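# Hang the glass beaker on the window-side drying rack

## Task

Pick up the inverted glass beaker from the shelved bench by the door and hang it on one of the drying-rack pegs on the shelved bench by the window, pushed on far enough that the peg supports it. The task fails if the beaker ever touches the floor, or if it breaks from a drop of more than a few centimetres or a hard knock. The parked cart, pedal bin and stool are movable. At the end the robot must have released the beaker, moved away from it, and be upright: falling over or finishing tilted fails the task.

## Robot and tools

Robot: a Rainbow Robotics RB-Y1. It has a two-wheeled base with two rear casters; the base is 0.66 m long, 0.58 m wide, and its front edge sits 0.10 m ahead of the drive axle. Above the base is a folding leg (ankle, knee, hip), a torso, a head with head_camera, and left and right 7-joint arms, each with a parallel gripper and a wrist camera (left_wrist_camera, right_wrist_camera).

Frames: the base frame has its origin on the floor midway between the drive wheels, with x forward, y to the left and z up. The state reports chest, left_hand and right_hand in this frame. A hand point is the spot between the finger pads; the fingers point along that frame's -z and close along its x. Printed hand positions can be off, more so at full reach. The odometry frame is the base frame at the scene's start. base_odometry comes from wheel turns only, so slip is counted as motion. Heading runs -3.142 to 3.142, positive to the left.

execute_actions: takes "actions", a list holding one action or none (an empty list only reports state and images), plus optional "cameras" (names from head_camera, left_wrist_camera, right_wrist_camera, all; omitted, null or ["all"] gives every camera, [] gives none). The "pictures" line gives the image order. An action may contain:
- "base": exactly one relative move from where the base now is. {"translate_m": d} drives straight d metres, positive forward, range -3 to 3. {"rotate_rad": d} spins in place d radians, positive counter-clockwise seen from above, range -3.2 to 3.2. No sideways motion. A move needing over 8.667 s at its top speed is refused.
- "joints": absolute targets keyed by joint name, in radians (grippers in metres of pad opening). Ranges: torso_squat_rad 0 to 1.2 (higher lowers a level chest); torso_shift_rad -0.3 to 0.6 (positive pushes hips forward); torso_pitch_rad -0.2 to 1.4 (positive leans forward); torso_yaw_rad -1.5 to 1.5 (positive turns left). Shoulder pitch -2.356 to 2.356 (0 hangs down, negative raises forward). left_shoulder_roll_rad 0 to 3.141 and right_shoulder_roll_rad -3.141 to 0 (each lifts its arm outward). Shoulder yaw -2.094 to 2.094; elbow -2.617 to 0.01 (negative bends); forearm roll -3.141 to 3.141; wrist pitch -1.57 to 1.919 (negative tips the hand forward); hand roll -2.705 to 2.705; gripper 0 to 0.1; head_pan_rad -0.523 to 0.523 (positive left); head_tilt_rad -0.35 to 1.57 (positive down). Yaw, roll signs are the same for both arms (positive is left / counter-clockwise from above). Joints count as done within ±0.02 (grippers ±0.004). Extra torso rules: squat+shift <= 1.52; squat-shift+pitch <= 1.57; shift+0.5 pitch-0.4 squat <= 0.7; shift+0.3 pitch-0.5 squat <= 0.39; breaking one leaves the torso short and "off_target".
- "speeds": caps for this action: translate_m 0.05 to 0.4 m/s, rotate_rad 0.1 to 1.509 rad/s (the top of each is the default).
- "min_time_s": 0.1 to 8, a floor on how long each arm and head motion lasts.
All parts start together. Anything you omit may still be driving toward an earlier target. Unknown keys or out-of-range numbers reject the whole call with no motion. Joint top speeds: arms 1 rad/s (wrist-end joints 1.5), head 1.5, squat and pitch 0.3, shift 0.15, yaw 0.6, grippers 0.1 m/s.

Result lines: base_status and joint_status give each motion's ending. "done" (for the base, wheels turned the commanded amount, slip or not); "off_target" (at rest short of target, perhaps still pushing); "contact_stop" (arm or torso hit something firm); "time_out" (took over 1.5x expected, torso 2.5x, plus 1 s, or 14 s); "limit_stop_at_<name>"; "stopped_with_arm" (torso halted because an arm hit). A contact_stop, time_out or stopped_with_arm halts the whole group (torso joints, or one arm's seven joints), and those joints then hold where they stopped. "limit_stop_at_own_body" means a guard stopped an arm or torso short of hitting the robot's body; move them apart. "joint command not followed" with a "cause:" line means an arm's targets were withheld for self- or arm-to-arm collision (gripper commands still run); such joints show "not_followed" and may be retried later. on_its_own lists uncommanded joints; "held at" is a target, not a position. After any stop, first back the arm off in its own action, then the torso. If both hands hold one object and the torso contact-stops immediately with nothing in the way, resend every arm joint at its reported position, then the torso command. Motor temperatures are listed per arm; MOTOR HOT appears from 65 °C and an OVER-TEMPERATURE FAULT brakes the arm at 80 °C (keys show "limit_stop_at_motor_heat"; resend targets). A torque fault freezes everything for 10 s. Load limits per joint are 64.4 N m (shoulders), 33.1 (elbow), 23 (wrist joints), including held weight; each arm is rated 3 kg.

wait: "seconds" 0 to 10; nothing new is commanded, returns state and images.
zoom_image: "camera" plus "region" [x0, y0, x1, y1] in pixels of that camera's latest full image, at most 504 by 504. head_camera is 896x504, wrist cameras 644x364.
read_manual: optional "section" ("licences"); returns licence text only.
finished_scene: "scene", the current scene's number; ends it for good once the last command has settled.

Gripping: command an opening at least 0.005 m narrower than the object; "off_target" on the gripper is then expected.

Cautions: the glass beaker must not drop more than a few centimetres, be knocked hard, or reach the floor. The base does not stop on hitting furniture and may keep pushing; a bent leg can stick out past the front edge, and the torso can shove the robot backward unseen by odometry. Never let the arms strike or squeeze each other, grippers included. Too much weight far in front of the wheels can tip the robot. Loose objects may be nudged occasionally. The robot holds its last command while you think, and motors heat while holding loads.

Each tool is called after ">>>" as name(argument=value, ...), one argument or row to a line, values as JSON.

## Session

>>> execute_actions(
  actions=[],
)

Scene clock: 0.00 s.
Motor temperatures (°C, as the motors report them): left_arm=[33 36 33 34 37 37 41] | right_arm=[35 32 33 29 38 43 42]
base_odometry: x=+0.000 y=+0.000 heading=+0.000 (m, m, rad; odometry frame)
base_status: not commanded
joint_positions: torso_squat_rad=+0.350 torso_shift_rad=+0.001 torso_pitch_rad=+0.002 torso_yaw_rad=+0.000 left_shoulder_pitch_rad=+0.030 left_shoulder_roll_rad=+0.022 left_shoulder_yaw_rad=+0.046 left_elbow_rad=-0.169 left_forearm_roll_rad=+0.022 left_wrist_pitch_rad=+0.049 left_hand_roll_rad=-0.024 left_gripper_m=+0.101 right_shoulder_pitch_rad=-0.027 right_shoulder_roll_rad=-0.019 right_shoulder_yaw_rad=-0.029 right_elbow_rad=-0.106 right_forearm_roll_rad=-0.006 right_wrist_pitch_rad=+0.018 right_hand_roll_rad=+0.036 right_gripper_m=+0.101 head_pan_rad=+0.000 head_tilt_rad=+0.401
joint_status: not commanded
chest: x=-0.2267 y=-0.0007 z=+1.2475 quat_wxyz=(+1.000, +0.001, +0.001, +0.000) (m; base frame)
left_hand: x=-0.1784 y=+0.2406 z=+0.5638 quat_wxyz=(+0.999, +0.013, -0.045, +0.027) (m; base frame)
right_hand: x=-0.1609 y=-0.2353 z=+0.5653 quat_wxyz=(+0.998, -0.010, -0.056, +0.005) (m; base frame)
pictures: head_camera, left_wrist_camera, right_wrist_camera
Images, in order (width x height): head_camera 896x504, left_wrist_camera 644x364, right_wrist_camera 644x364.

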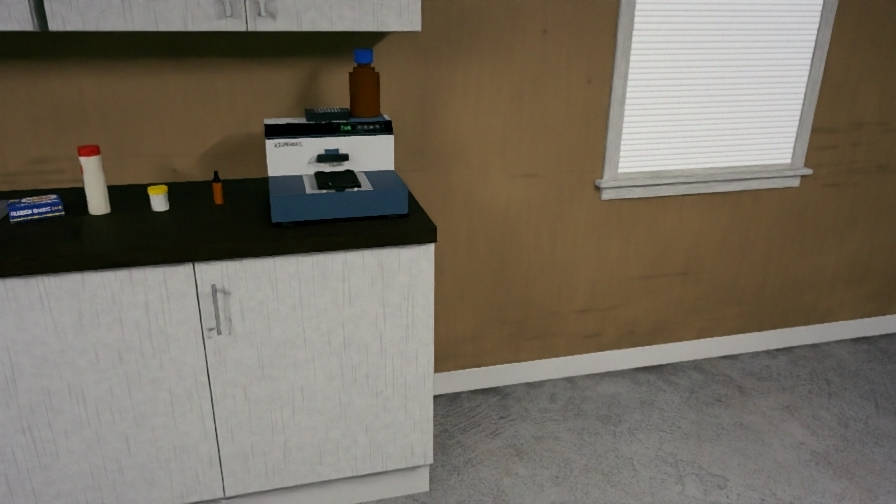

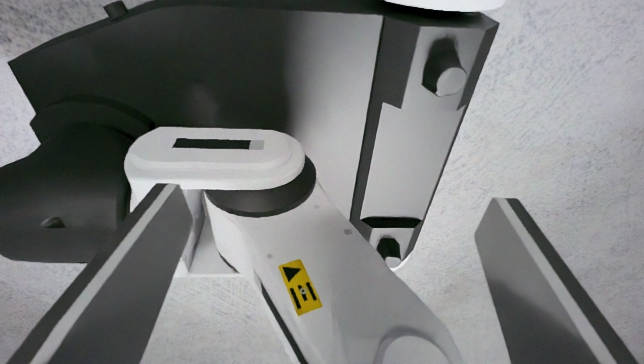

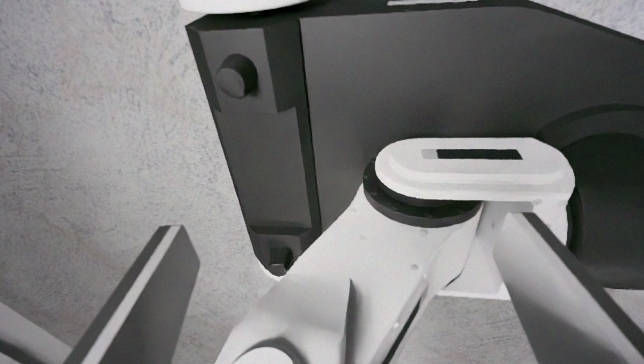

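>>> execute_actions(
  actions=[
    {"joints":{"head_pan_rad":-0.52,"torso_yaw_rad":-0.6,"left_shoulder_roll_rad":0.2,"right_shoulder_roll_rad":-0.2,"left_elbow_rad":-1.2,"right_elbow_rad":-1.2,"left_shoulder_pitch_rad":0.3,"right_shoulder_pitch_rad":0.3}},
  ],
  cameras=["head_camera"],
)

>>> execute_actions(
  actions=[
    {"joints":{"head_pan_rad":-0.52,"torso_yaw_rad":-1.5}},
  ],
  cameras=["head_camera"],
)

Scene clock: 2.57 s.
Motor temperatures (°C, as the motors report them): left_arm=[33 36 33 34 37 37 41] | right_arm=[35 32 33 29 38 43 42]
base_odometry: x=+0.000 y=+0.000 heading=+0.000 (m, m, rad; odometry frame)
base_status: not commanded
joint_positions: torso_squat_rad=+0.350 torso_shift_rad=+0.001 torso_pitch_rad=+0.002 torso_yaw_rad=-0.600 left_shoulder_pitch_rad=+0.300 left_shoulder_roll_rad=+0.200 left_shoulder_yaw_rad=+0.046 left_elbow_rad=-1.200 left_forearm_roll_rad=+0.022 left_wrist_pitch_rad=+0.049 left_hand_roll_rad=-0.024 left_gripper_m=+0.101 right_shoulder_pitch_rad=+0.300 right_shoulder_roll_rad=-0.200 right_shoulder_yaw_rad=-0.030 right_elbow_rad=-1.200 right_forearm_roll_rad=-0.006 right_wrist_pitch_rad=+0.018 right_hand_roll_rad=+0.036 right_gripper_m=+0.101 head_pan_rad=-0.520 head_tilt_rad=+0.401
joint_status: all done
chest: x=-0.2268 y=-0.0007 z=+1.2475 quat_wxyz=(+0.955, +0.000, +0.001, -0.296) (m; base frame)
left_hand: x=+0.2361 y=+0.1410 z=+0.7398 quat_wxyz=(+0.860, -0.010, -0.431, -0.273) (m; base frame)
right_hand: x=-0.1825 y=-0.4798 z=+0.7436 quat_wxyz=(+0.864, -0.239, -0.372, -0.239) (m; base frame)
pictures: head_camera
camera_calibration (this result's frames):
head_camera: T_world_to_cam=[[-0.890591, -0.454644, 0.0120875, -0.215136], [-0.184764, 0.337389, -0.923055, 1.36026], [0.415583, -0.824298, -0.384478, 0.580835], [0, 0, 0, 1]] pos_world=[-0.181656, -0.0779656, 1.48151]
Images, in order (width x height): head_camera 896x504.

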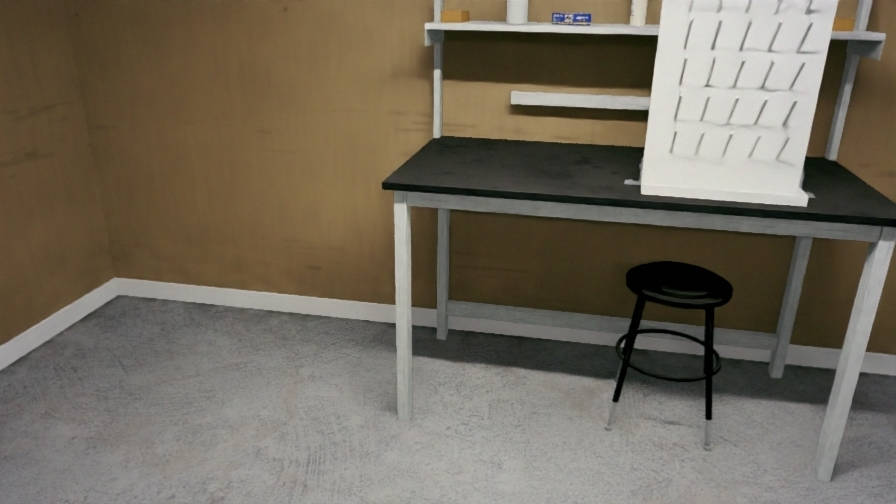

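Scene clock: 4.83 s.
Motor temperatures (°C, as the motors report them): left_arm=[33 36 33 34 37 37 41] | right_arm=[35 32 33 29 38 44 42]
base_odometry: x=+0.000 y=+0.000 heading=+0.000 (m, m, rad; odometry frame)
base_status: not commanded
joint_positions: torso_squat_rad=+0.350 torso_shift_rad=+0.001 torso_pitch_rad=+0.002 torso_yaw_rad=-1.500 left_shoulder_pitch_rad=+0.300 left_shoulder_roll_rad=+0.200 left_shoulder_yaw_rad=+0.046 left_elbow_rad=-1.200 left_forearm_roll_rad=+0.022 left_wrist_pitch_rad=+0.049 left_hand_roll_rad=-0.024 left_gripper_m=+0.101 right_shoulder_pitch_rad=+0.300 right_shoulder_roll_rad=-0.200 right_shoulder_yaw_rad=-0.030 right_elbow_rad=-1.200 right_forearm_roll_rad=-0.006 right_wrist_pitch_rad=+0.018 right_hand_roll_rad=+0.036 right_gripper_m=+0.101 head_pan_rad=-0.520 head_tilt_rad=+0.401
joint_status: all done
chest: x=-0.2268 y=-0.0007 z=+1.2475 quat_wxyz=(+0.732, +0.000, +0.001, -0.682) (m; base frame)
left_hand: x=+0.1712 y=-0.2756 z=+0.7394 quat_wxyz=(+0.656, -0.197, -0.383, -0.620) (m; base frame)
right_hand: x=-0.5753 y=-0.3337 z=+0.7445 quat_wxyz=(+0.674, -0.378, -0.231, -0.591) (m; base frame)
pictures: head_camera
camera_calibration (this result's frames):
head_camera: T_world_to_cam=[[-0.909722, 0.415014, 0.0130082, -0.220007], [0.148076, 0.353538, -0.923626, 1.43646], [-0.387916, -0.838317, -0.383075, 0.396875], [0, 0, 0, 1]] pos_world=[-0.258896, -0.0838291, 1.48164]
Images, in order (width x height): head_camera 896x504.

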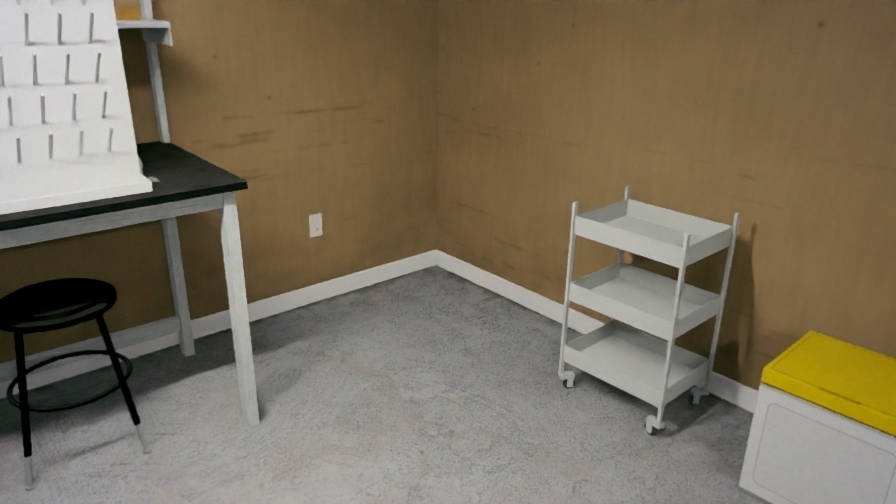

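>>> execute_actions(
  actions=[
    {"base":{"rotate_rad":1.6},"joints":{"head_pan_rad":0,"torso_yaw_rad":0,"head_tilt_rad":0.3}},
  ],
  cameras=["head_camera"],
)

Scene clock: 9.53 s.
Motor temperatures (°C, as the motors report them): left_arm=[33 36 33 34 37 37 41] | right_arm=[35 32 33 29 38 44 42]
base_odometry: x=+0.000 y=+0.000 heading=+1.599 (m, m, rad; odometry frame)
base_status: done
joint_positions: torso_squat_rad=+0.350 torso_shift_rad=+0.001 torso_pitch_rad=+0.002 torso_yaw_rad=+0.000 left_shoulder_pitch_rad=+0.300 left_shoulder_roll_rad=+0.200 left_shoulder_yaw_rad=+0.046 left_elbow_rad=-1.200 left_forearm_roll_rad=+0.022 left_wrist_pitch_rad=+0.049 left_hand_roll_rad=-0.024 left_gripper_m=+0.101 right_shoulder_pitch_rad=+0.300 right_shoulder_roll_rad=-0.200 right_shoulder_yaw_rad=-0.030 right_elbow_rad=-1.200 right_forearm_roll_rad=-0.006 right_wrist_pitch_rad=+0.018 right_hand_roll_rad=+0.036 right_gripper_m=+0.101 head_pan_rad=+0.000 head_tilt_rad=+0.300
joint_status: all done
chest: x=-0.2268 y=-0.0007 z=+1.2475 quat_wxyz=(+1.000, +0.001, +0.001, +0.000) (m; base frame)
left_hand: x=+0.0751 y=+0.3783 z=+0.7402 quat_wxyz=(+0.902, +0.118, -0.414, -0.007) (m; base frame)
right_hand: x=+0.0807 y=-0.3706 z=+0.7434 quat_wxyz=(+0.896, -0.118, -0.426, +0.027) (m; base frame)
pictures: head_camera
camera_calibration (this result's frames):
head_camera: T_world_to_cam=[[0.0200544, -0.999727, 0.0119826, -0.0202871], [-0.289582, -0.0172794, -0.956997, 1.38417], [0.956943, 0.015722, -0.28985, 0.563924], [0, 0, 0, 1]] pos_world=[-0.138406, -0.00522998, 1.48834]
Images, in order (width x height): head_camera 896x504.

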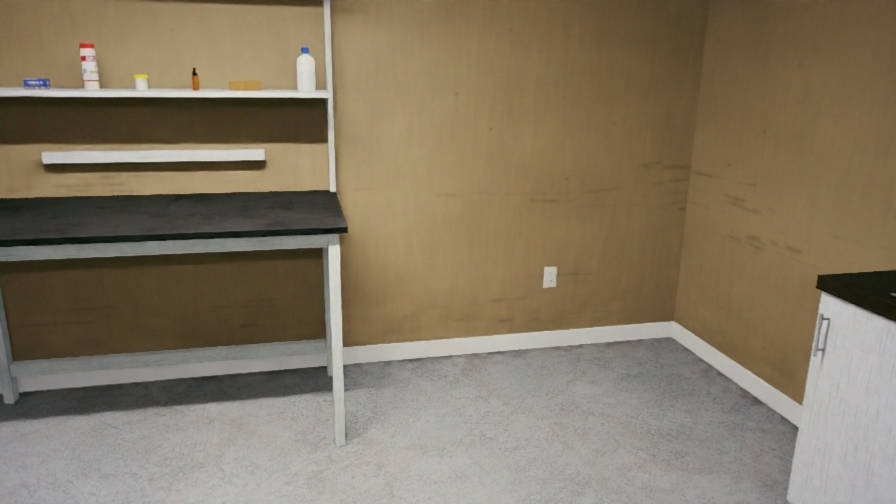

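>>> execute_actions(
  actions=[
    {"base":{"rotate_rad":0.55}},
  ],
  cameras=["head_camera"],
)

Scene clock: 12.53 s.
Motor temperatures (°C, as the motors report them): left_arm=[33 36 33 34 37 37 41] | right_arm=[35 32 33 29 38 44 42]
base_odometry: x=+0.000 y=+0.000 heading=+2.149 (m, m, rad; odometry frame)
base_status: done
joint_positions: torso_squat_rad=+0.350 torso_shift_rad=+0.001 torso_pitch_rad=+0.002 torso_yaw_rad=+0.000 left_shoulder_pitch_rad=+0.300 left_shoulder_roll_rad=+0.200 left_shoulder_yaw_rad=+0.046 left_elbow_rad=-1.200 left_forearm_roll_rad=+0.022 left_wrist_pitch_rad=+0.049 left_hand_roll_rad=-0.024 left_gripper_m=+0.101 right_shoulder_pitch_rad=+0.300 right_shoulder_roll_rad=-0.200 right_shoulder_yaw_rad=-0.030 right_elbow_rad=-1.200 right_forearm_roll_rad=-0.006 right_wrist_pitch_rad=+0.018 right_hand_roll_rad=+0.036 right_gripper_m=+0.101 head_pan_rad=+0.000 head_tilt_rad=+0.300
joint_status: not commanded
chest: x=-0.2268 y=-0.0007 z=+1.2475 quat_wxyz=(+1.000, +0.000, +0.001, +0.000) (m; base frame)
left_hand: x=+0.0751 y=+0.3783 z=+0.7402 quat_wxyz=(+0.902, +0.118, -0.414, -0.007) (m; base frame)
right_hand: x=+0.0806 y=-0.3705 z=+0.7434 quat_wxyz=(+0.896, -0.118, -0.426, +0.027) (m; base frame)
pictures: head_camera
camera_calibration (this result's frames):
head_camera: T_world_to_cam=[[0.0200218, -0.999727, 0.0120211, -0.0203137], [-0.289582, -0.0173069, -0.956997, 1.38417], [0.956944, 0.0156797, -0.28985, 0.563924], [0, 0, 0, 1]] pos_world=[-0.138406, -0.00519473, 1.48834]
Images, in order (width x height): head_camera 896x504.

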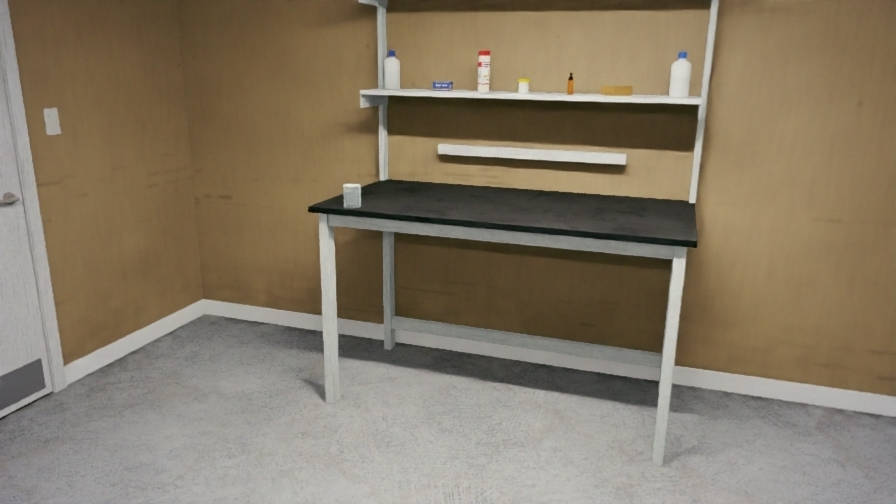

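>>> execute_actions(
  actions=[
    {"base":{"rotate_rad":0.255},"joints":{"left_shoulder_pitch_rad":0.05,"left_shoulder_roll_rad":0.08,"left_elbow_rad":-0.15,"torso_squat_rad":0.05,"torso_pitch_rad":0.1}},
  ],
  cameras=[],
)

>>> execute_actions(
  actions=[
    {"base":{"translate_m":1.75},"joints":{"right_shoulder_pitch_rad":-1.032,"right_shoulder_roll_rad":-0.164,"right_shoulder_yaw_rad":-0.298,"right_elbow_rad":-0.967,"right_forearm_roll_rad":0,"right_wrist_pitch_rad":1.871,"right_hand_roll_rad":1.57,"head_tilt_rad":0.55,"head_pan_rad":-0.2},"min_time_s":3},
  ],
  cameras=["head_camera","right_wrist_camera"],
)

Scene clock: 17.77 s.
Motor temperatures (°C, as the motors report them): left_arm=[33 36 33 35 37 37 41] | right_arm=[35 32 33 29 38 44 42]
base_odometry: x=+0.000 y=-0.001 heading=+2.403 (m, m, rad; odometry frame)
base_status: done
joint_positions: torso_squat_rad=+0.050 torso_shift_rad=+0.001 torso_pitch_rad=+0.100 torso_yaw_rad=+0.000 left_shoulder_pitch_rad=+0.050 left_shoulder_roll_rad=+0.080 left_shoulder_yaw_rad=+0.046 left_elbow_rad=-0.150 left_forearm_roll_rad=+0.022 left_wrist_pitch_rad=+0.049 left_hand_roll_rad=-0.024 left_gripper_m=+0.101 right_shoulder_pitch_rad=+0.300 right_shoulder_roll_rad=-0.200 right_shoulder_yaw_rad=-0.030 right_elbow_rad=-1.200 right_forearm_roll_rad=-0.006 right_wrist_pitch_rad=+0.018 right_hand_roll_rad=+0.036 right_gripper_m=+0.101 head_pan_rad=+0.000 head_tilt_rad=+0.300
joint_status: all done
chest: x=-0.1962 y=-0.0007 z=+1.2875 quat_wxyz=(+0.999, +0.000, +0.050, +0.000) (m; base frame)
left_hand: x=-0.2399 y=+0.2843 z=+0.6062 quat_wxyz=(+0.998, +0.043, +0.023, +0.026) (m; base frame)
right_hand: x=+0.0600 y=-0.3705 z=+0.7556 quat_wxyz=(+0.916, -0.117, -0.382, +0.032) (m; base frame)
pictures: none
No camera images: the call's "cameras" was empty. Leave "cameras" out to get every camera's image.

Scene clock: 23.70 s.
Motor temperatures (°C, as the motors report them): left_arm=[33 36 33 34 37 37 41] | right_arm=[35 32 33 29 38 44 42]
base_odometry: x=-1.294 y=+1.177 heading=+2.404 (m, m, rad; odometry frame)
base_status: done
joint_positions: torso_squat_rad=+0.050 torso_shift_rad=+0.001 torso_pitch_rad=+0.100 torso_yaw_rad=+0.000 left_shoulder_pitch_rad=+0.050 left_shoulder_roll_rad=+0.080 left_shoulder_yaw_rad=+0.046 left_elbow_rad=-0.150 left_forearm_roll_rad=+0.022 left_wrist_pitch_rad=+0.049 left_hand_roll_rad=-0.024 left_gripper_m=+0.101 right_shoulder_pitch_rad=-1.032 right_shoulder_roll_rad=-0.164 right_shoulder_yaw_rad=-0.298 right_elbow_rad=-0.967 right_forearm_roll_rad=+0.000 right_wrist_pitch_rad=+1.871 right_hand_roll_rad=+1.570 right_gripper_m=+0.101 head_pan_rad=-0.200 head_tilt_rad=+0.550
joint_status: all done
chest: x=-0.1964 y=-0.0007 z=+1.2875 quat_wxyz=(+0.999, +0.000, +0.050, +0.000) (m; base frame)
left_hand: x=-0.2396 y=+0.2843 z=+0.6062 quat_wxyz=(+0.998, +0.043, +0.022, +0.026) (m; base frame)
right_hand: x=+0.3016 y=-0.2203 z=+1.0364 quat_wxyz=(+0.707, +0.000, -0.001, +0.707) (m; base frame)
pictures: head_camera, right_wrist_camera
camera_calibration (this result's frames):
head_camera: T_world_to_cam=[[-0.174763, -0.984311, 0.0243007, -0.0700883], [-0.592068, 0.0853367, -0.801357, 1.15618], [0.78671, -0.154435, -0.597693, 0.957353], [0, 0, 0, 1]] pos_world=[-0.0808676, -0.019805, 1.50042]
right_wrist_camera: T_world_to_cam=[[-0.0725359, -0.997346, -0.00624381, -0.181252], [-0.765048, 0.0516225, 0.6419, -0.391004], [-0.639875, 0.0513376, -0.766763, 1.08589], [0, 0, 0, 1]] pos_world=[0.382547, -0.216334, 1.08247]
Images, in order (width x height): head_camera 896x504, right_wrist_camera 644x364.

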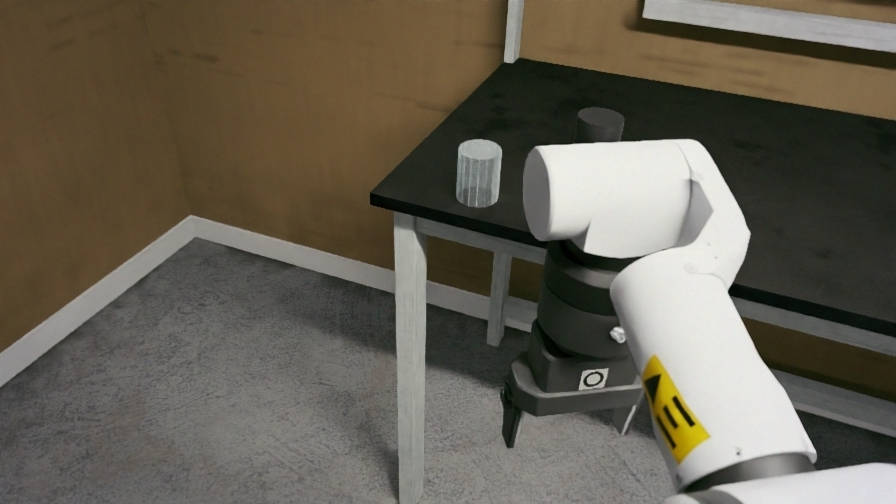

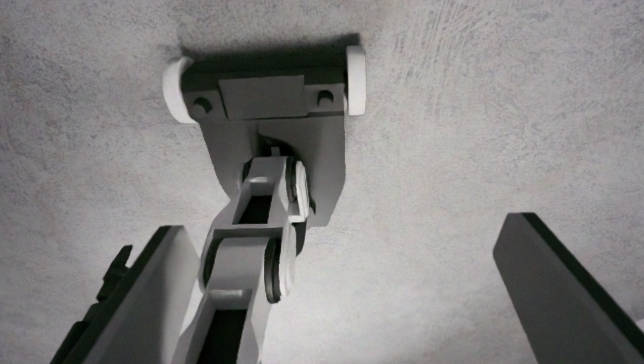

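>>> execute_actions(
  actions=[
    {"base":{"rotate_rad":-0.041}},
  ],
  cameras=[],
)

>>> execute_actions(
  actions=[
    {"base":{"translate_m":0.42},"joints":{"head_tilt_rad":0.75,"head_pan_rad":-0.3,"torso_squat_rad":0.0}},
  ],
  cameras=["head_camera","right_wrist_camera"],
)

Scene clock: 25.83 s.
Motor temperatures (°C, as the motors report them): left_arm=[33 36 33 34 37 37 41] | right_arm=[35 32 33 29 38 44 42]
base_odometry: x=-1.295 y=+1.177 heading=+2.364 (m, m, rad; odometry frame)
base_status: done
joint_positions: torso_squat_rad=+0.050 torso_shift_rad=+0.001 torso_pitch_rad=+0.100 torso_yaw_rad=+0.000 left_shoulder_pitch_rad=+0.050 left_shoulder_roll_rad=+0.080 left_shoulder_yaw_rad=+0.046 left_elbow_rad=-0.150 left_forearm_roll_rad=+0.022 left_wrist_pitch_rad=+0.049 left_hand_roll_rad=-0.024 left_gripper_m=+0.101 right_shoulder_pitch_rad=-1.032 right_shoulder_roll_rad=-0.164 right_shoulder_yaw_rad=-0.298 right_elbow_rad=-0.967 right_forearm_roll_rad=+0.000 right_wrist_pitch_rad=+1.871 right_hand_roll_rad=+1.570 right_gripper_m=+0.101 head_pan_rad=-0.200 head_tilt_rad=+0.550
joint_status: not commanded
chest: x=-0.1964 y=-0.0007 z=+1.2875 quat_wxyz=(+0.999, +0.000, +0.050, +0.000) (m; base frame)
left_hand: x=-0.2396 y=+0.2843 z=+0.6062 quat_wxyz=(+0.998, +0.043, +0.022, +0.026) (m; base frame)
right_hand: x=+0.3016 y=-0.2203 z=+1.0364 quat_wxyz=(+0.707, +0.000, -0.001, +0.707) (m; base frame)
pictures: none
No camera images: the call's "cameras" was empty. Leave "cameras" out to get every camera's image.

Scene clock: 28.43 s.
Motor temperatures (°C, as the motors report them): left_arm=[33 36 33 34 37 37 41] | right_arm=[35 32 33 29 38 44 42]
base_odometry: x=-1.594 y=+1.472 heading=+2.364 (m, m, rad; odometry frame)
base_status: done
joint_positions: torso_squat_rad=+0.000 torso_shift_rad=+0.001 torso_pitch_rad=+0.100 torso_yaw_rad=+0.000 left_shoulder_pitch_rad=+0.050 left_shoulder_roll_rad=+0.080 left_shoulder_yaw_rad=+0.046 left_elbow_rad=-0.150 left_forearm_roll_rad=+0.022 left_wrist_pitch_rad=+0.049 left_hand_roll_rad=-0.024 left_gripper_m=+0.101 right_shoulder_pitch_rad=-1.032 right_shoulder_roll_rad=-0.164 right_shoulder_yaw_rad=-0.298 right_elbow_rad=-0.967 right_forearm_roll_rad=+0.000 right_wrist_pitch_rad=+1.871 right_hand_roll_rad=+1.570 right_gripper_m=+0.101 head_pan_rad=-0.300 head_tilt_rad=+0.750
joint_status: all done
chest: x=-0.1964 y=-0.0007 z=+1.2884 quat_wxyz=(+0.999, +0.000, +0.050, +0.000) (m; base frame)
left_hand: x=-0.2396 y=+0.2843 z=+0.6071 quat_wxyz=(+0.998, +0.043, +0.022, +0.026) (m; base frame)
right_hand: x=+0.3016 y=-0.2202 z=+1.0373 quat_wxyz=(+0.707, +0.000, -0.001, +0.707) (m; base frame)
pictures: head_camera, right_wrist_camera
camera_calibration (this result's frames):
head_camera: T_world_to_cam=[[-0.271098, -0.962104, 0.0293399, -0.0924394], [-0.721194, 0.182839, -0.668168, 0.939205], [0.637483, -0.202299, -0.743431, 1.15123], [0, 0, 0, 1]] pos_world=[-0.0816036, -0.0277665, 1.48612]
right_wrist_camera: T_world_to_cam=[[-0.0724555, -0.997352, -0.00632901, -0.181096], [-0.765007, 0.0515024, 0.641959, -0.391673], [-0.639933, 0.0513552, -0.766712, 1.08651], [0, 0, 0, 1]] pos_world=[0.382539, -0.216242, 1.08333]
Images, in order (width x height): head_camera 896x504, right_wrist_camera 644x364.

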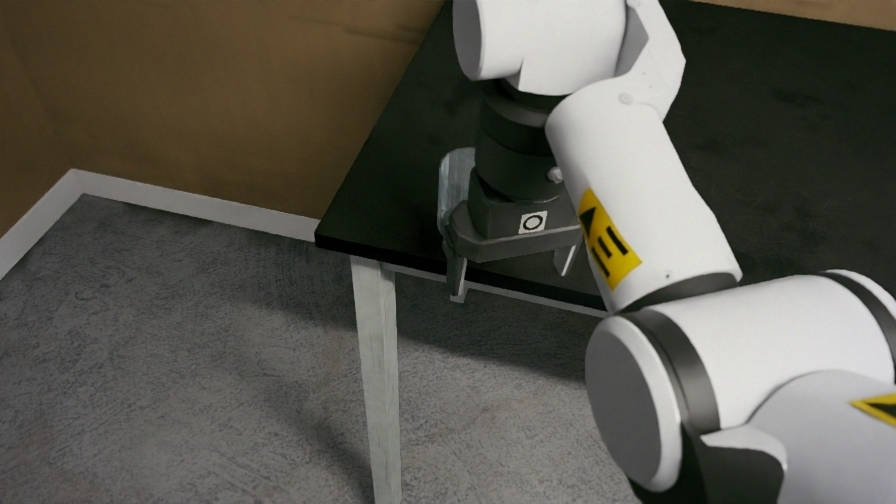

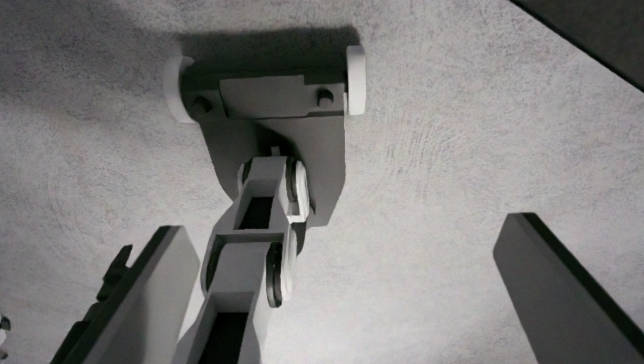

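>>> execute_actions(
  actions=[
    {"base":{"translate_m":0.14}},
  ],
  cameras=["head_camera","right_wrist_camera"],
)

Scene clock: 30.47 s.
Motor temperatures (°C, as the motors report them): left_arm=[33 36 33 34 37 37 41] | right_arm=[35 32 33 29 38 44 42]
base_odometry: x=-1.693 y=+1.570 heading=+2.363 (m, m, rad; odometry frame)
base_status: done
joint_positions: torso_squat_rad=+0.000 torso_shift_rad=+0.001 torso_pitch_rad=+0.100 torso_yaw_rad=+0.000 left_shoulder_pitch_rad=+0.050 left_shoulder_roll_rad=+0.080 left_shoulder_yaw_rad=+0.046 left_elbow_rad=-0.150 left_forearm_roll_rad=+0.022 left_wrist_pitch_rad=+0.049 left_hand_roll_rad=-0.024 left_gripper_m=+0.101 right_shoulder_pitch_rad=-1.032 right_shoulder_roll_rad=-0.164 right_shoulder_yaw_rad=-0.298 right_elbow_rad=-0.967 right_forearm_roll_rad=+0.000 right_wrist_pitch_rad=+1.871 right_hand_roll_rad=+1.570 right_gripper_m=+0.101 head_pan_rad=-0.300 head_tilt_rad=+0.750
joint_status: not commanded
chest: x=-0.1964 y=-0.0007 z=+1.2884 quat_wxyz=(+0.999, +0.000, +0.050, +0.000) (m; base frame)
left_hand: x=-0.2396 y=+0.2843 z=+0.6071 quat_wxyz=(+0.998, +0.043, +0.022, +0.026) (m; base frame)
right_hand: x=+0.3016 y=-0.2202 z=+1.0373 quat_wxyz=(+0.707, +0.000, -0.001, +0.707) (m; base frame)
pictures: head_camera, right_wrist_camera
camera_calibration (this result's frames):
head_camera: T_world_to_cam=[[-0.271099, -0.962104, 0.0293387, -0.0924397], [-0.721192, 0.18284, -0.66817, 0.939203], [0.637485, -0.202299, -0.74343, 1.15124], [0, 0, 0, 1]] pos_world=[-0.0816098, -0.0277666, 1.48612]
right_wrist_camera: T_world_to_cam=[[-0.0724442, -0.997352, -0.00633208, -0.18109], [-0.76501, 0.051492, 0.641956, -0.391678], [-0.639931, 0.0513501, -0.766715, 1.08652], [0, 0, 0, 1]] pos_world=[0.382537, -0.216235, 1.08334]
Images, in order (width x height): head_camera 896x504, right_wrist_camera 644x364.

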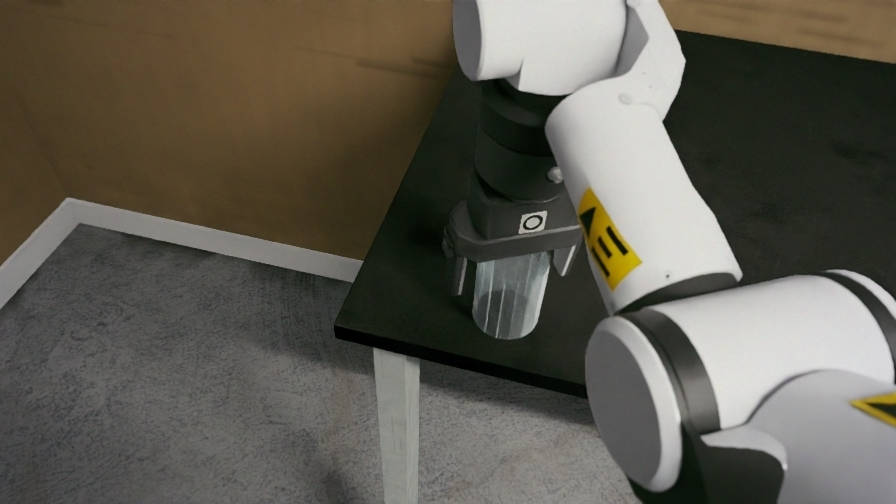

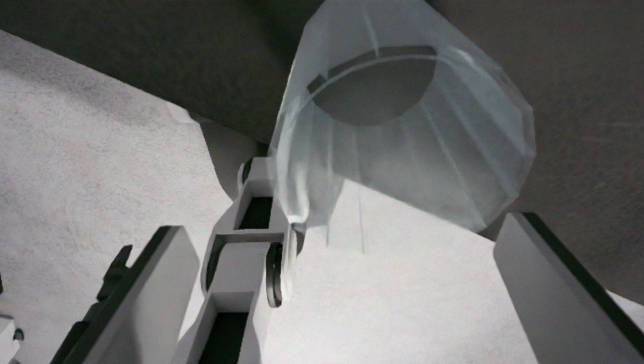

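>>> execute_actions(
  actions=[
    {"joints":{"torso_yaw_rad":-0.028}},
  ],
  cameras=[],
)

>>> execute_actions(
  actions=[
    {"base":{"translate_m":0.035}},
  ],
  cameras=["head_camera","right_wrist_camera"],
)

Scene clock: 31.90 s.
Motor temperatures (°C, as the motors report them): left_arm=[33 36 33 34 37 37 41] | right_arm=[35 32 33 29 38 44 42]
base_odometry: x=-1.693 y=+1.570 heading=+2.363 (m, m, rad; odometry frame)
base_status: not commanded
joint_positions: torso_squat_rad=+0.000 torso_shift_rad=+0.001 torso_pitch_rad=+0.100 torso_yaw_rad=-0.028 left_shoulder_pitch_rad=+0.050 left_shoulder_roll_rad=+0.080 left_shoulder_yaw_rad=+0.046 left_elbow_rad=-0.150 left_forearm_roll_rad=+0.022 left_wrist_pitch_rad=+0.049 left_hand_roll_rad=-0.024 left_gripper_m=+0.101 right_shoulder_pitch_rad=-1.032 right_shoulder_roll_rad=-0.164 right_shoulder_yaw_rad=-0.298 right_elbow_rad=-0.967 right_forearm_roll_rad=+0.000 right_wrist_pitch_rad=+1.871 right_hand_roll_rad=+1.570 right_gripper_m=+0.101 head_pan_rad=-0.300 head_tilt_rad=+0.750
joint_status: all done
chest: x=-0.1964 y=-0.0007 z=+1.2884 quat_wxyz=(+0.999, +0.000, +0.050, -0.014) (m; base frame)
left_hand: x=-0.2318 y=+0.2835 z=+0.6063 quat_wxyz=(+0.999, +0.042, +0.022, +0.012) (m; base frame)
right_hand: x=+0.2953 y=-0.2348 z=+1.0379 quat_wxyz=(+0.717, -0.001, +0.000, +0.697) (m; base frame)
pictures: none
No camera images: the call's "cameras" was empty. Leave "cameras" out to get every camera's image.

Scene clock: 33.17 s.
Motor temperatures (°C, as the motors report them): left_arm=[33 36 33 34 37 37 41] | right_arm=[35 32 33 29 38 44 42]
base_odometry: x=-1.718 y=+1.595 heading=+2.362 (m, m, rad; odometry frame)
base_status: done
joint_positions: torso_squat_rad=+0.000 torso_shift_rad=+0.001 torso_pitch_rad=+0.100 torso_yaw_rad=-0.028 left_shoulder_pitch_rad=+0.050 left_shoulder_roll_rad=+0.080 left_shoulder_yaw_rad=+0.046 left_elbow_rad=-0.150 left_forearm_roll_rad=+0.022 left_wrist_pitch_rad=+0.049 left_hand_roll_rad=-0.024 left_gripper_m=+0.101 right_shoulder_pitch_rad=-1.032 right_shoulder_roll_rad=-0.164 right_shoulder_yaw_rad=-0.298 right_elbow_rad=-0.967 right_forearm_roll_rad=+0.000 right_wrist_pitch_rad=+1.871 right_hand_roll_rad=+1.570 right_gripper_m=+0.101 head_pan_rad=-0.300 head_tilt_rad=+0.750
joint_status: not commanded
chest: x=-0.1964 y=-0.0007 z=+1.2884 quat_wxyz=(+0.999, +0.000, +0.050, -0.014) (m; base frame)
left_hand: x=-0.2317 y=+0.2835 z=+0.6063 quat_wxyz=(+0.999, +0.042, +0.022, +0.012) (m; base frame)
right_hand: x=+0.2952 y=-0.2348 z=+1.0379 quat_wxyz=(+0.717, -0.001, +0.000, +0.697) (m; base frame)
pictures: head_camera, right_wrist_camera
camera_calibration (this result's frames):
head_camera: T_world_to_cam=[[-0.297832, -0.954081, 0.0320095, -0.101142], [-0.715837, 0.201025, -0.668705, 0.940946], [0.631565, -0.222075, -0.742838, 1.14931], [0, 0, 0, 1]] pos_world=[-0.0824211, -0.0304182, 1.4862]
right_wrist_camera: T_world_to_cam=[[-0.100284, -0.994953, -0.00355965, -0.190136], [-0.763254, 0.0746341, 0.641773, -0.391089], [-0.638268, 0.0670762, -0.766886, 1.08707], [0, 0, 0, 1]] pos_world=[0.376277, -0.232904, 1.08398]
Images, in order (width x height): head_camera 896x504, right_wrist_camera 644x364.

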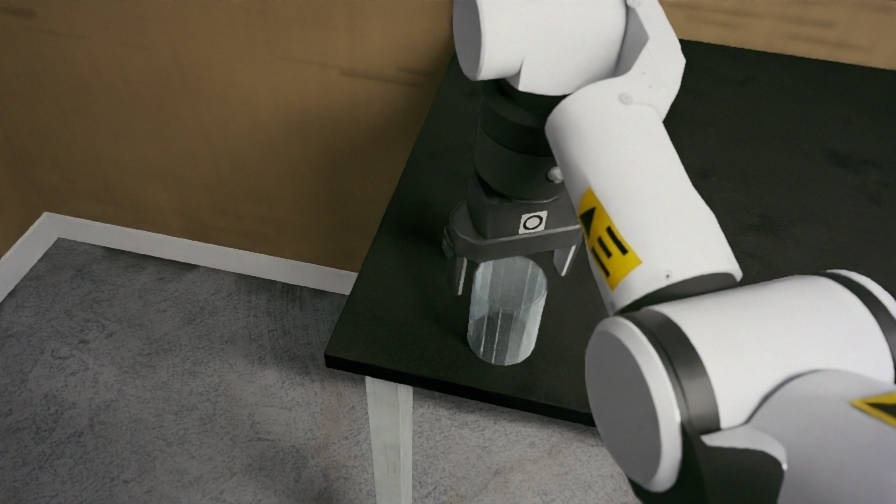

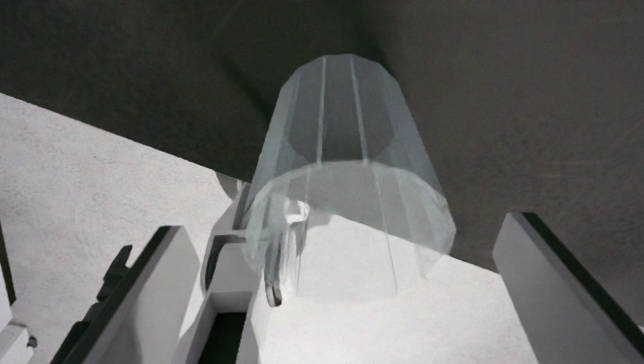

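>>> execute_actions(
  actions=[
    {"joints":{"torso_squat_rad":0.365}},
  ],
  cameras=["head_camera","right_wrist_camera"],
)

Scene clock: 35.37 s.
Motor temperatures (°C, as the motors report them): left_arm=[33 36 33 34 37 37 41] | right_arm=[35 32 33 29 38 44 42]
base_odometry: x=-1.718 y=+1.595 heading=+2.362 (m, m, rad; odometry frame)
base_status: not commanded
joint_positions: torso_squat_rad=+0.365 torso_shift_rad=+0.001 torso_pitch_rad=+0.100 torso_yaw_rad=-0.028 left_shoulder_pitch_rad=+0.050 left_shoulder_roll_rad=+0.080 left_shoulder_yaw_rad=+0.046 left_elbow_rad=-0.150 left_forearm_roll_rad=+0.022 left_wrist_pitch_rad=+0.049 left_hand_roll_rad=-0.024 left_gripper_m=+0.101 right_shoulder_pitch_rad=-1.032 right_shoulder_roll_rad=-0.164 right_shoulder_yaw_rad=-0.298 right_elbow_rad=-0.967 right_forearm_roll_rad=+0.000 right_wrist_pitch_rad=+1.871 right_hand_roll_rad=+1.570 right_gripper_m=+0.101 head_pan_rad=-0.300 head_tilt_rad=+0.750
joint_status: all done
chest: x=-0.1966 y=-0.0007 z=+1.2423 quat_wxyz=(+0.999, +0.000, +0.050, -0.014) (m; base frame)
left_hand: x=-0.2317 y=+0.2835 z=+0.5602 quat_wxyz=(+0.999, +0.042, +0.022, +0.012) (m; base frame)
right_hand: x=+0.2951 y=-0.2347 z=+0.9919 quat_wxyz=(+0.717, -0.001, +0.000, +0.697) (m; base frame)
pictures: head_camera, right_wrist_camera
camera_calibration (this result's frames):
head_camera: T_world_to_cam=[[-0.297841, -0.954081, 0.0319271, -0.0995908], [-0.715657, 0.201027, -0.668897, 0.910256], [0.631764, -0.222074, -0.742669, 1.115], [0, 0, 0, 1]] pos_world=[-0.082649, -0.030391, 1.44012]
right_wrist_camera: T_world_to_cam=[[-0.100283, -0.994952, -0.00358703, -0.190256], [-0.763431, 0.0746345, 0.641562, -0.361405], [-0.638056, 0.0670762, -0.767062, 1.05186], [0, 0, 0, 1]] pos_world=[0.37616, -0.232877, 1.03803]
Images, in order (width x height): head_camera 896x504, right_wrist_camera 644x364.

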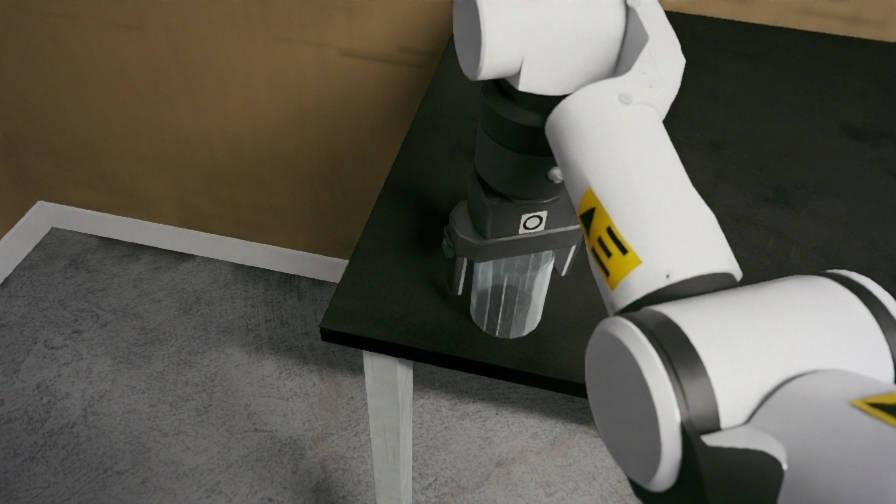

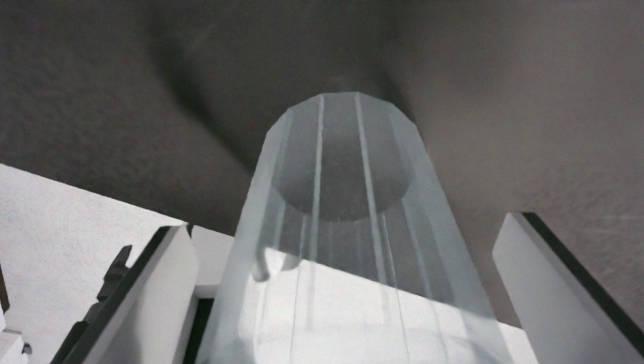

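>>> execute_actions(
  actions=[
    {"joints":{"right_gripper_m":0.06}},
  ],
  cameras=["right_wrist_camera"],
)

>>> execute_actions(
  actions=[
    {"joints":{"torso_squat_rad":0.05}},
  ],
  cameras=["head_camera","right_wrist_camera"],
)

Scene clock: 36.53 s.
Motor temperatures (°C, as the motors report them): left_arm=[33 36 33 34 37 37 41] | right_arm=[35 32 33 29 38 44 42]
base_odometry: x=-1.718 y=+1.595 heading=+2.362 (m, m, rad; odometry frame)
base_status: not commanded
joint_positions: torso_squat_rad=+0.365 torso_shift_rad=+0.001 torso_pitch_rad=+0.100 torso_yaw_rad=-0.028 left_shoulder_pitch_rad=+0.050 left_shoulder_roll_rad=+0.080 left_shoulder_yaw_rad=+0.046 left_elbow_rad=-0.150 left_forearm_roll_rad=+0.022 left_wrist_pitch_rad=+0.049 left_hand_roll_rad=-0.024 left_gripper_m=+0.101 right_shoulder_pitch_rad=-1.032 right_shoulder_roll_rad=-0.164 right_shoulder_yaw_rad=-0.298 right_elbow_rad=-0.967 right_forearm_roll_rad=+0.000 right_wrist_pitch_rad=+1.871 right_hand_roll_rad=+1.570 right_gripper_m=+0.071 head_pan_rad=-0.300 head_tilt_rad=+0.750
joint_status: right_gripper_m off_target (ended at +0.071, target +0.060)
chest: x=-0.1966 y=-0.0007 z=+1.2423 quat_wxyz=(+0.999, +0.000, +0.050, -0.014) (m; base frame)
left_hand: x=-0.2317 y=+0.2835 z=+0.5602 quat_wxyz=(+0.999, +0.042, +0.022, +0.012) (m; base frame)
right_hand: x=+0.2951 y=-0.2347 z=+0.9919 quat_wxyz=(+0.717, -0.001, +0.000, +0.697) (m; base frame)
pictures: right_wrist_camera
camera_calibration (this result's frames):
right_wrist_camera: T_world_to_cam=[[-0.100282, -0.994953, -0.00358514, -0.190259], [-0.763431, 0.0746352, 0.641562, -0.361405], [-0.638056, 0.0670743, -0.767063, 1.05186], [0, 0, 0, 1]] pos_world=[0.37616, -0.232878, 1.03803]
Images, in order (width x height): right_wrist_camera 644x364.

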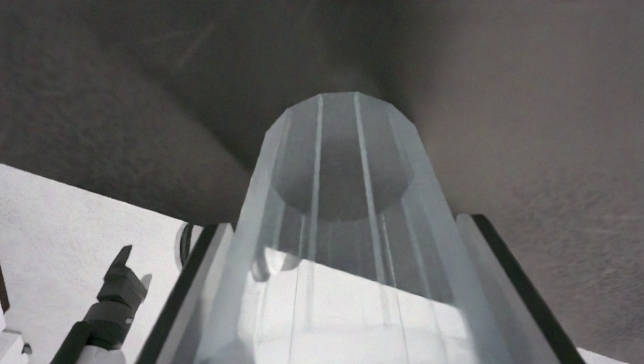

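Scene clock: 38.40 s.
Motor temperatures (°C, as the motors report them): left_arm=[33 36 33 34 37 37 41] | right_arm=[36 32 33 29 38 44 42]
base_odometry: x=-1.718 y=+1.595 heading=+2.362 (m, m, rad; odometry frame)
base_status: not commanded
joint_positions: torso_squat_rad=+0.050 torso_shift_rad=+0.001 torso_pitch_rad=+0.100 torso_yaw_rad=-0.028 left_shoulder_pitch_rad=+0.050 left_shoulder_roll_rad=+0.080 left_shoulder_yaw_rad=+0.046 left_elbow_rad=-0.150 left_forearm_roll_rad=+0.022 left_wrist_pitch_rad=+0.049 left_hand_roll_rad=-0.024 left_gripper_m=+0.101 right_shoulder_pitch_rad=-1.032 right_shoulder_roll_rad=-0.164 right_shoulder_yaw_rad=-0.298 right_elbow_rad=-0.967 right_forearm_roll_rad=+0.000 right_wrist_pitch_rad=+1.871 right_hand_roll_rad=+1.570 right_gripper_m=+0.071 head_pan_rad=-0.300 head_tilt_rad=+0.750
joint_status: all done
chest: x=-0.1963 y=-0.0007 z=+1.2875 quat_wxyz=(+0.999, +0.000, +0.050, -0.014) (m; base frame)
left_hand: x=-0.2317 y=+0.2835 z=+0.6054 quat_wxyz=(+0.999, +0.042, +0.022, +0.012) (m; base frame)
right_hand: x=+0.2953 y=-0.2348 z=+1.0370 quat_wxyz=(+0.717, -0.001, +0.000, +0.697) (m; base frame)
pictures: head_camera, right_wrist_camera
camera_calibration (this result's frames):
head_camera: T_world_to_cam=[[-0.297827, -0.954081, 0.0320527, -0.101144], [-0.715941, 0.201027, -0.668593, 0.940249], [0.631449, -0.222073, -0.742937, 1.14871], [0, 0, 0, 1]] pos_world=[-0.0823129, -0.0304176, 1.48531]
right_wrist_camera: T_world_to_cam=[[-0.100287, -0.994952, -0.00354098, -0.190155], [-0.763148, 0.0746374, 0.641899, -0.390606], [-0.638395, 0.0670762, -0.766781, 1.08629], [0, 0, 0, 1]] pos_world=[0.376323, -0.232906, 1.083]
Images, in order (width x height): head_camera 896x504, right_wrist_camera 644x364.

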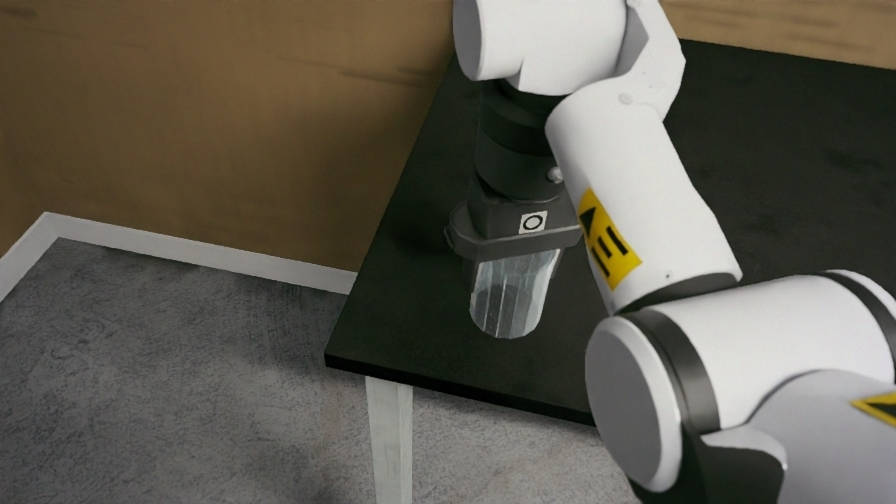

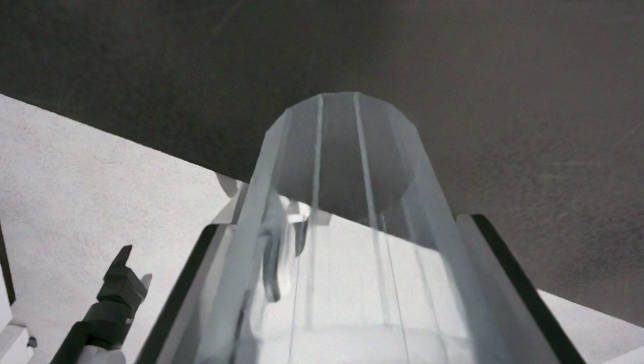

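>>> execute_actions(
  actions=[
    {"base":{"translate_m":-1.7},"joints":{"torso_yaw_rad":0,"head_pan_rad":0,"head_tilt_rad":0.25}},
  ],
  cameras=[],
)

>>> execute_actions(
  actions=[
    {"base":{"rotate_rad":2.63}},
  ],
  cameras=["head_camera"],
)

Scene clock: 45.17 s.
Motor temperatures (°C, as the motors report them): left_arm=[33 36 33 34 37 37 41] | right_arm=[36 32 33 30 38 44 42]
base_odometry: x=-0.509 y=+0.399 heading=+2.361 (m, m, rad; odometry frame)
base_status: done
joint_positions: torso_squat_rad=+0.050 torso_shift_rad=+0.001 torso_pitch_rad=+0.100 torso_yaw_rad=+0.000 left_shoulder_pitch_rad=+0.050 left_shoulder_roll_rad=+0.080 left_shoulder_yaw_rad=+0.046 left_elbow_rad=-0.150 left_forearm_roll_rad=+0.022 left_wrist_pitch_rad=+0.049 left_hand_roll_rad=-0.024 left_gripper_m=+0.101 right_shoulder_pitch_rad=-1.032 right_shoulder_roll_rad=-0.164 right_shoulder_yaw_rad=-0.298 right_elbow_rad=-0.967 right_forearm_roll_rad=+0.000 right_wrist_pitch_rad=+1.871 right_hand_roll_rad=+1.570 right_gripper_m=+0.071 head_pan_rad=+0.000 head_tilt_rad=+0.250
joint_status: all done
chest: x=-0.1964 y=-0.0007 z=+1.2875 quat_wxyz=(+0.999, +0.000, +0.050, +0.000) (m; base frame)
left_hand: x=-0.2398 y=+0.2843 z=+0.6062 quat_wxyz=(+0.998, +0.043, +0.022, +0.026) (m; base frame)
right_hand: x=+0.3015 y=-0.2202 z=+1.0364 quat_wxyz=(+0.707, +0.000, -0.001, +0.707) (m; base frame)
pictures: none
No camera images: the call's "cameras" was empty. Leave "cameras" out to get every camera's image.

Scene clock: 50.10 s.
Motor temperatures (°C, as the motors report them): left_arm=[33 36 33 34 37 37 41] | right_arm=[36 32 33 30 38 44 42]
base_odometry: x=-0.509 y=+0.399 heading=-1.293 (m, m, rad; odometry frame)
base_status: done
joint_positions: torso_squat_rad=+0.050 torso_shift_rad=+0.001 torso_pitch_rad=+0.100 torso_yaw_rad=+0.000 left_shoulder_pitch_rad=+0.050 left_shoulder_roll_rad=+0.080 left_shoulder_yaw_rad=+0.046 left_elbow_rad=-0.150 left_forearm_roll_rad=+0.022 left_wrist_pitch_rad=+0.049 left_hand_roll_rad=-0.024 left_gripper_m=+0.101 right_shoulder_pitch_rad=-1.032 right_shoulder_roll_rad=-0.164 right_shoulder_yaw_rad=-0.298 right_elbow_rad=-0.967 right_forearm_roll_rad=+0.000 right_wrist_pitch_rad=+1.871 right_hand_roll_rad=+1.570 right_gripper_m=+0.071 head_pan_rad=+0.000 head_tilt_rad=+0.250
joint_status: not commanded
chest: x=-0.1965 y=-0.0007 z=+1.2875 quat_wxyz=(+0.999, +0.000, +0.050, +0.000) (m; base frame)
left_hand: x=-0.2398 y=+0.2843 z=+0.6062 quat_wxyz=(+0.998, +0.043, +0.022, +0.026) (m; base frame)
right_hand: x=+0.3015 y=-0.2203 z=+1.0364 quat_wxyz=(+0.707, +0.000, -0.001, +0.707) (m; base frame)
pictures: head_camera
camera_calibration (this result's frames):
head_camera: T_world_to_cam=[[0.0205077, -0.999728, 0.011063, -0.0202741], [-0.335265, -0.0173012, -0.941965, 1.40446], [0.941901, 0.0156085, -0.335529, 0.592443], [0, 0, 0, 1]] pos_world=[-0.0867412, -0.00521703, 1.52196]
Images, in order (width x height): head_camera 896x504.

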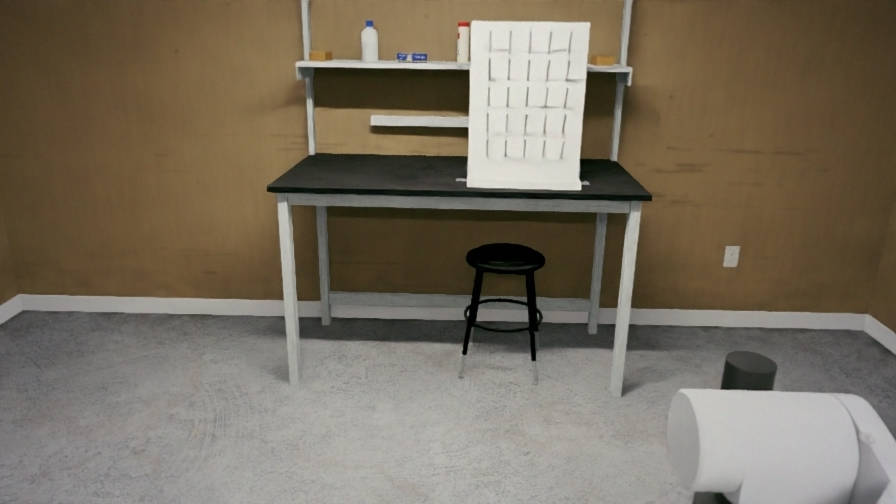

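>>> execute_actions(
  actions=[
    {"base":{"translate_m":1.6},"joints":{"head_pan_rad":-0.15,"head_tilt_rad":0.15}},
  ],
  cameras=["head_camera"],
)

Scene clock: 81.80 s.
Motor temperatures (°C, as the motors report them): left_arm=[33 36 33 34 37 37 41] | right_arm=[36 32 33 30 38 44 42]
base_odometry: x=-0.070 y=-1.139 heading=-1.292 (m, m, rad; odometry frame)
base_status: done
joint_positions: torso_squat_rad=+0.050 torso_shift_rad=+0.001 torso_pitch_rad=+0.100 torso_yaw_rad=+0.000 left_shoulder_pitch_rad=+0.050 left_shoulder_roll_rad=+0.080 left_shoulder_yaw_rad=+0.046 left_elbow_rad=-0.150 left_forearm_roll_rad=+0.022 left_wrist_pitch_rad=+0.049 left_hand_roll_rad=-0.024 left_gripper_m=+0.101 right_shoulder_pitch_rad=-1.032 right_shoulder_roll_rad=-0.164 right_shoulder_yaw_rad=-0.298 right_elbow_rad=-0.967 right_forearm_roll_rad=+0.000 right_wrist_pitch_rad=+1.871 right_hand_roll_rad=+1.570 right_gripper_m=+0.071 head_pan_rad=-0.150 head_tilt_rad=+0.150
joint_status: all done
chest: x=-0.1964 y=-0.0007 z=+1.2875 quat_wxyz=(+0.999, +0.000, +0.050, +0.000) (m; base frame)
left_hand: x=-0.2396 y=+0.2843 z=+0.6062 quat_wxyz=(+0.998, +0.043, +0.022, +0.026) (m; base frame)
right_hand: x=+0.3015 y=-0.2202 z=+1.0363 quat_wxyz=(+0.707, +0.000, -0.001, +0.707) (m; base frame)
pictures: head_camera
camera_calibration (this result's frames):
head_camera: T_world_to_cam=[[-0.129516, -0.991182, 0.0279833, -0.068569], [-0.240761, 0.00405836, -0.970576, 1.46158], [0.961904, -0.132443, -0.239164, 0.452272], [0, 0, 0, 1]] pos_world=[-0.0920334, -0.0139957, 1.52866]
Images, in order (width x height): head_camera 896x504.

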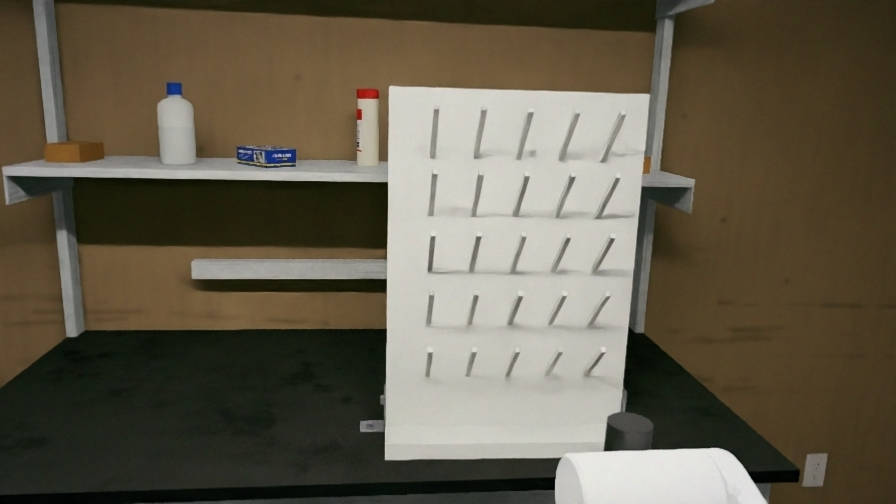

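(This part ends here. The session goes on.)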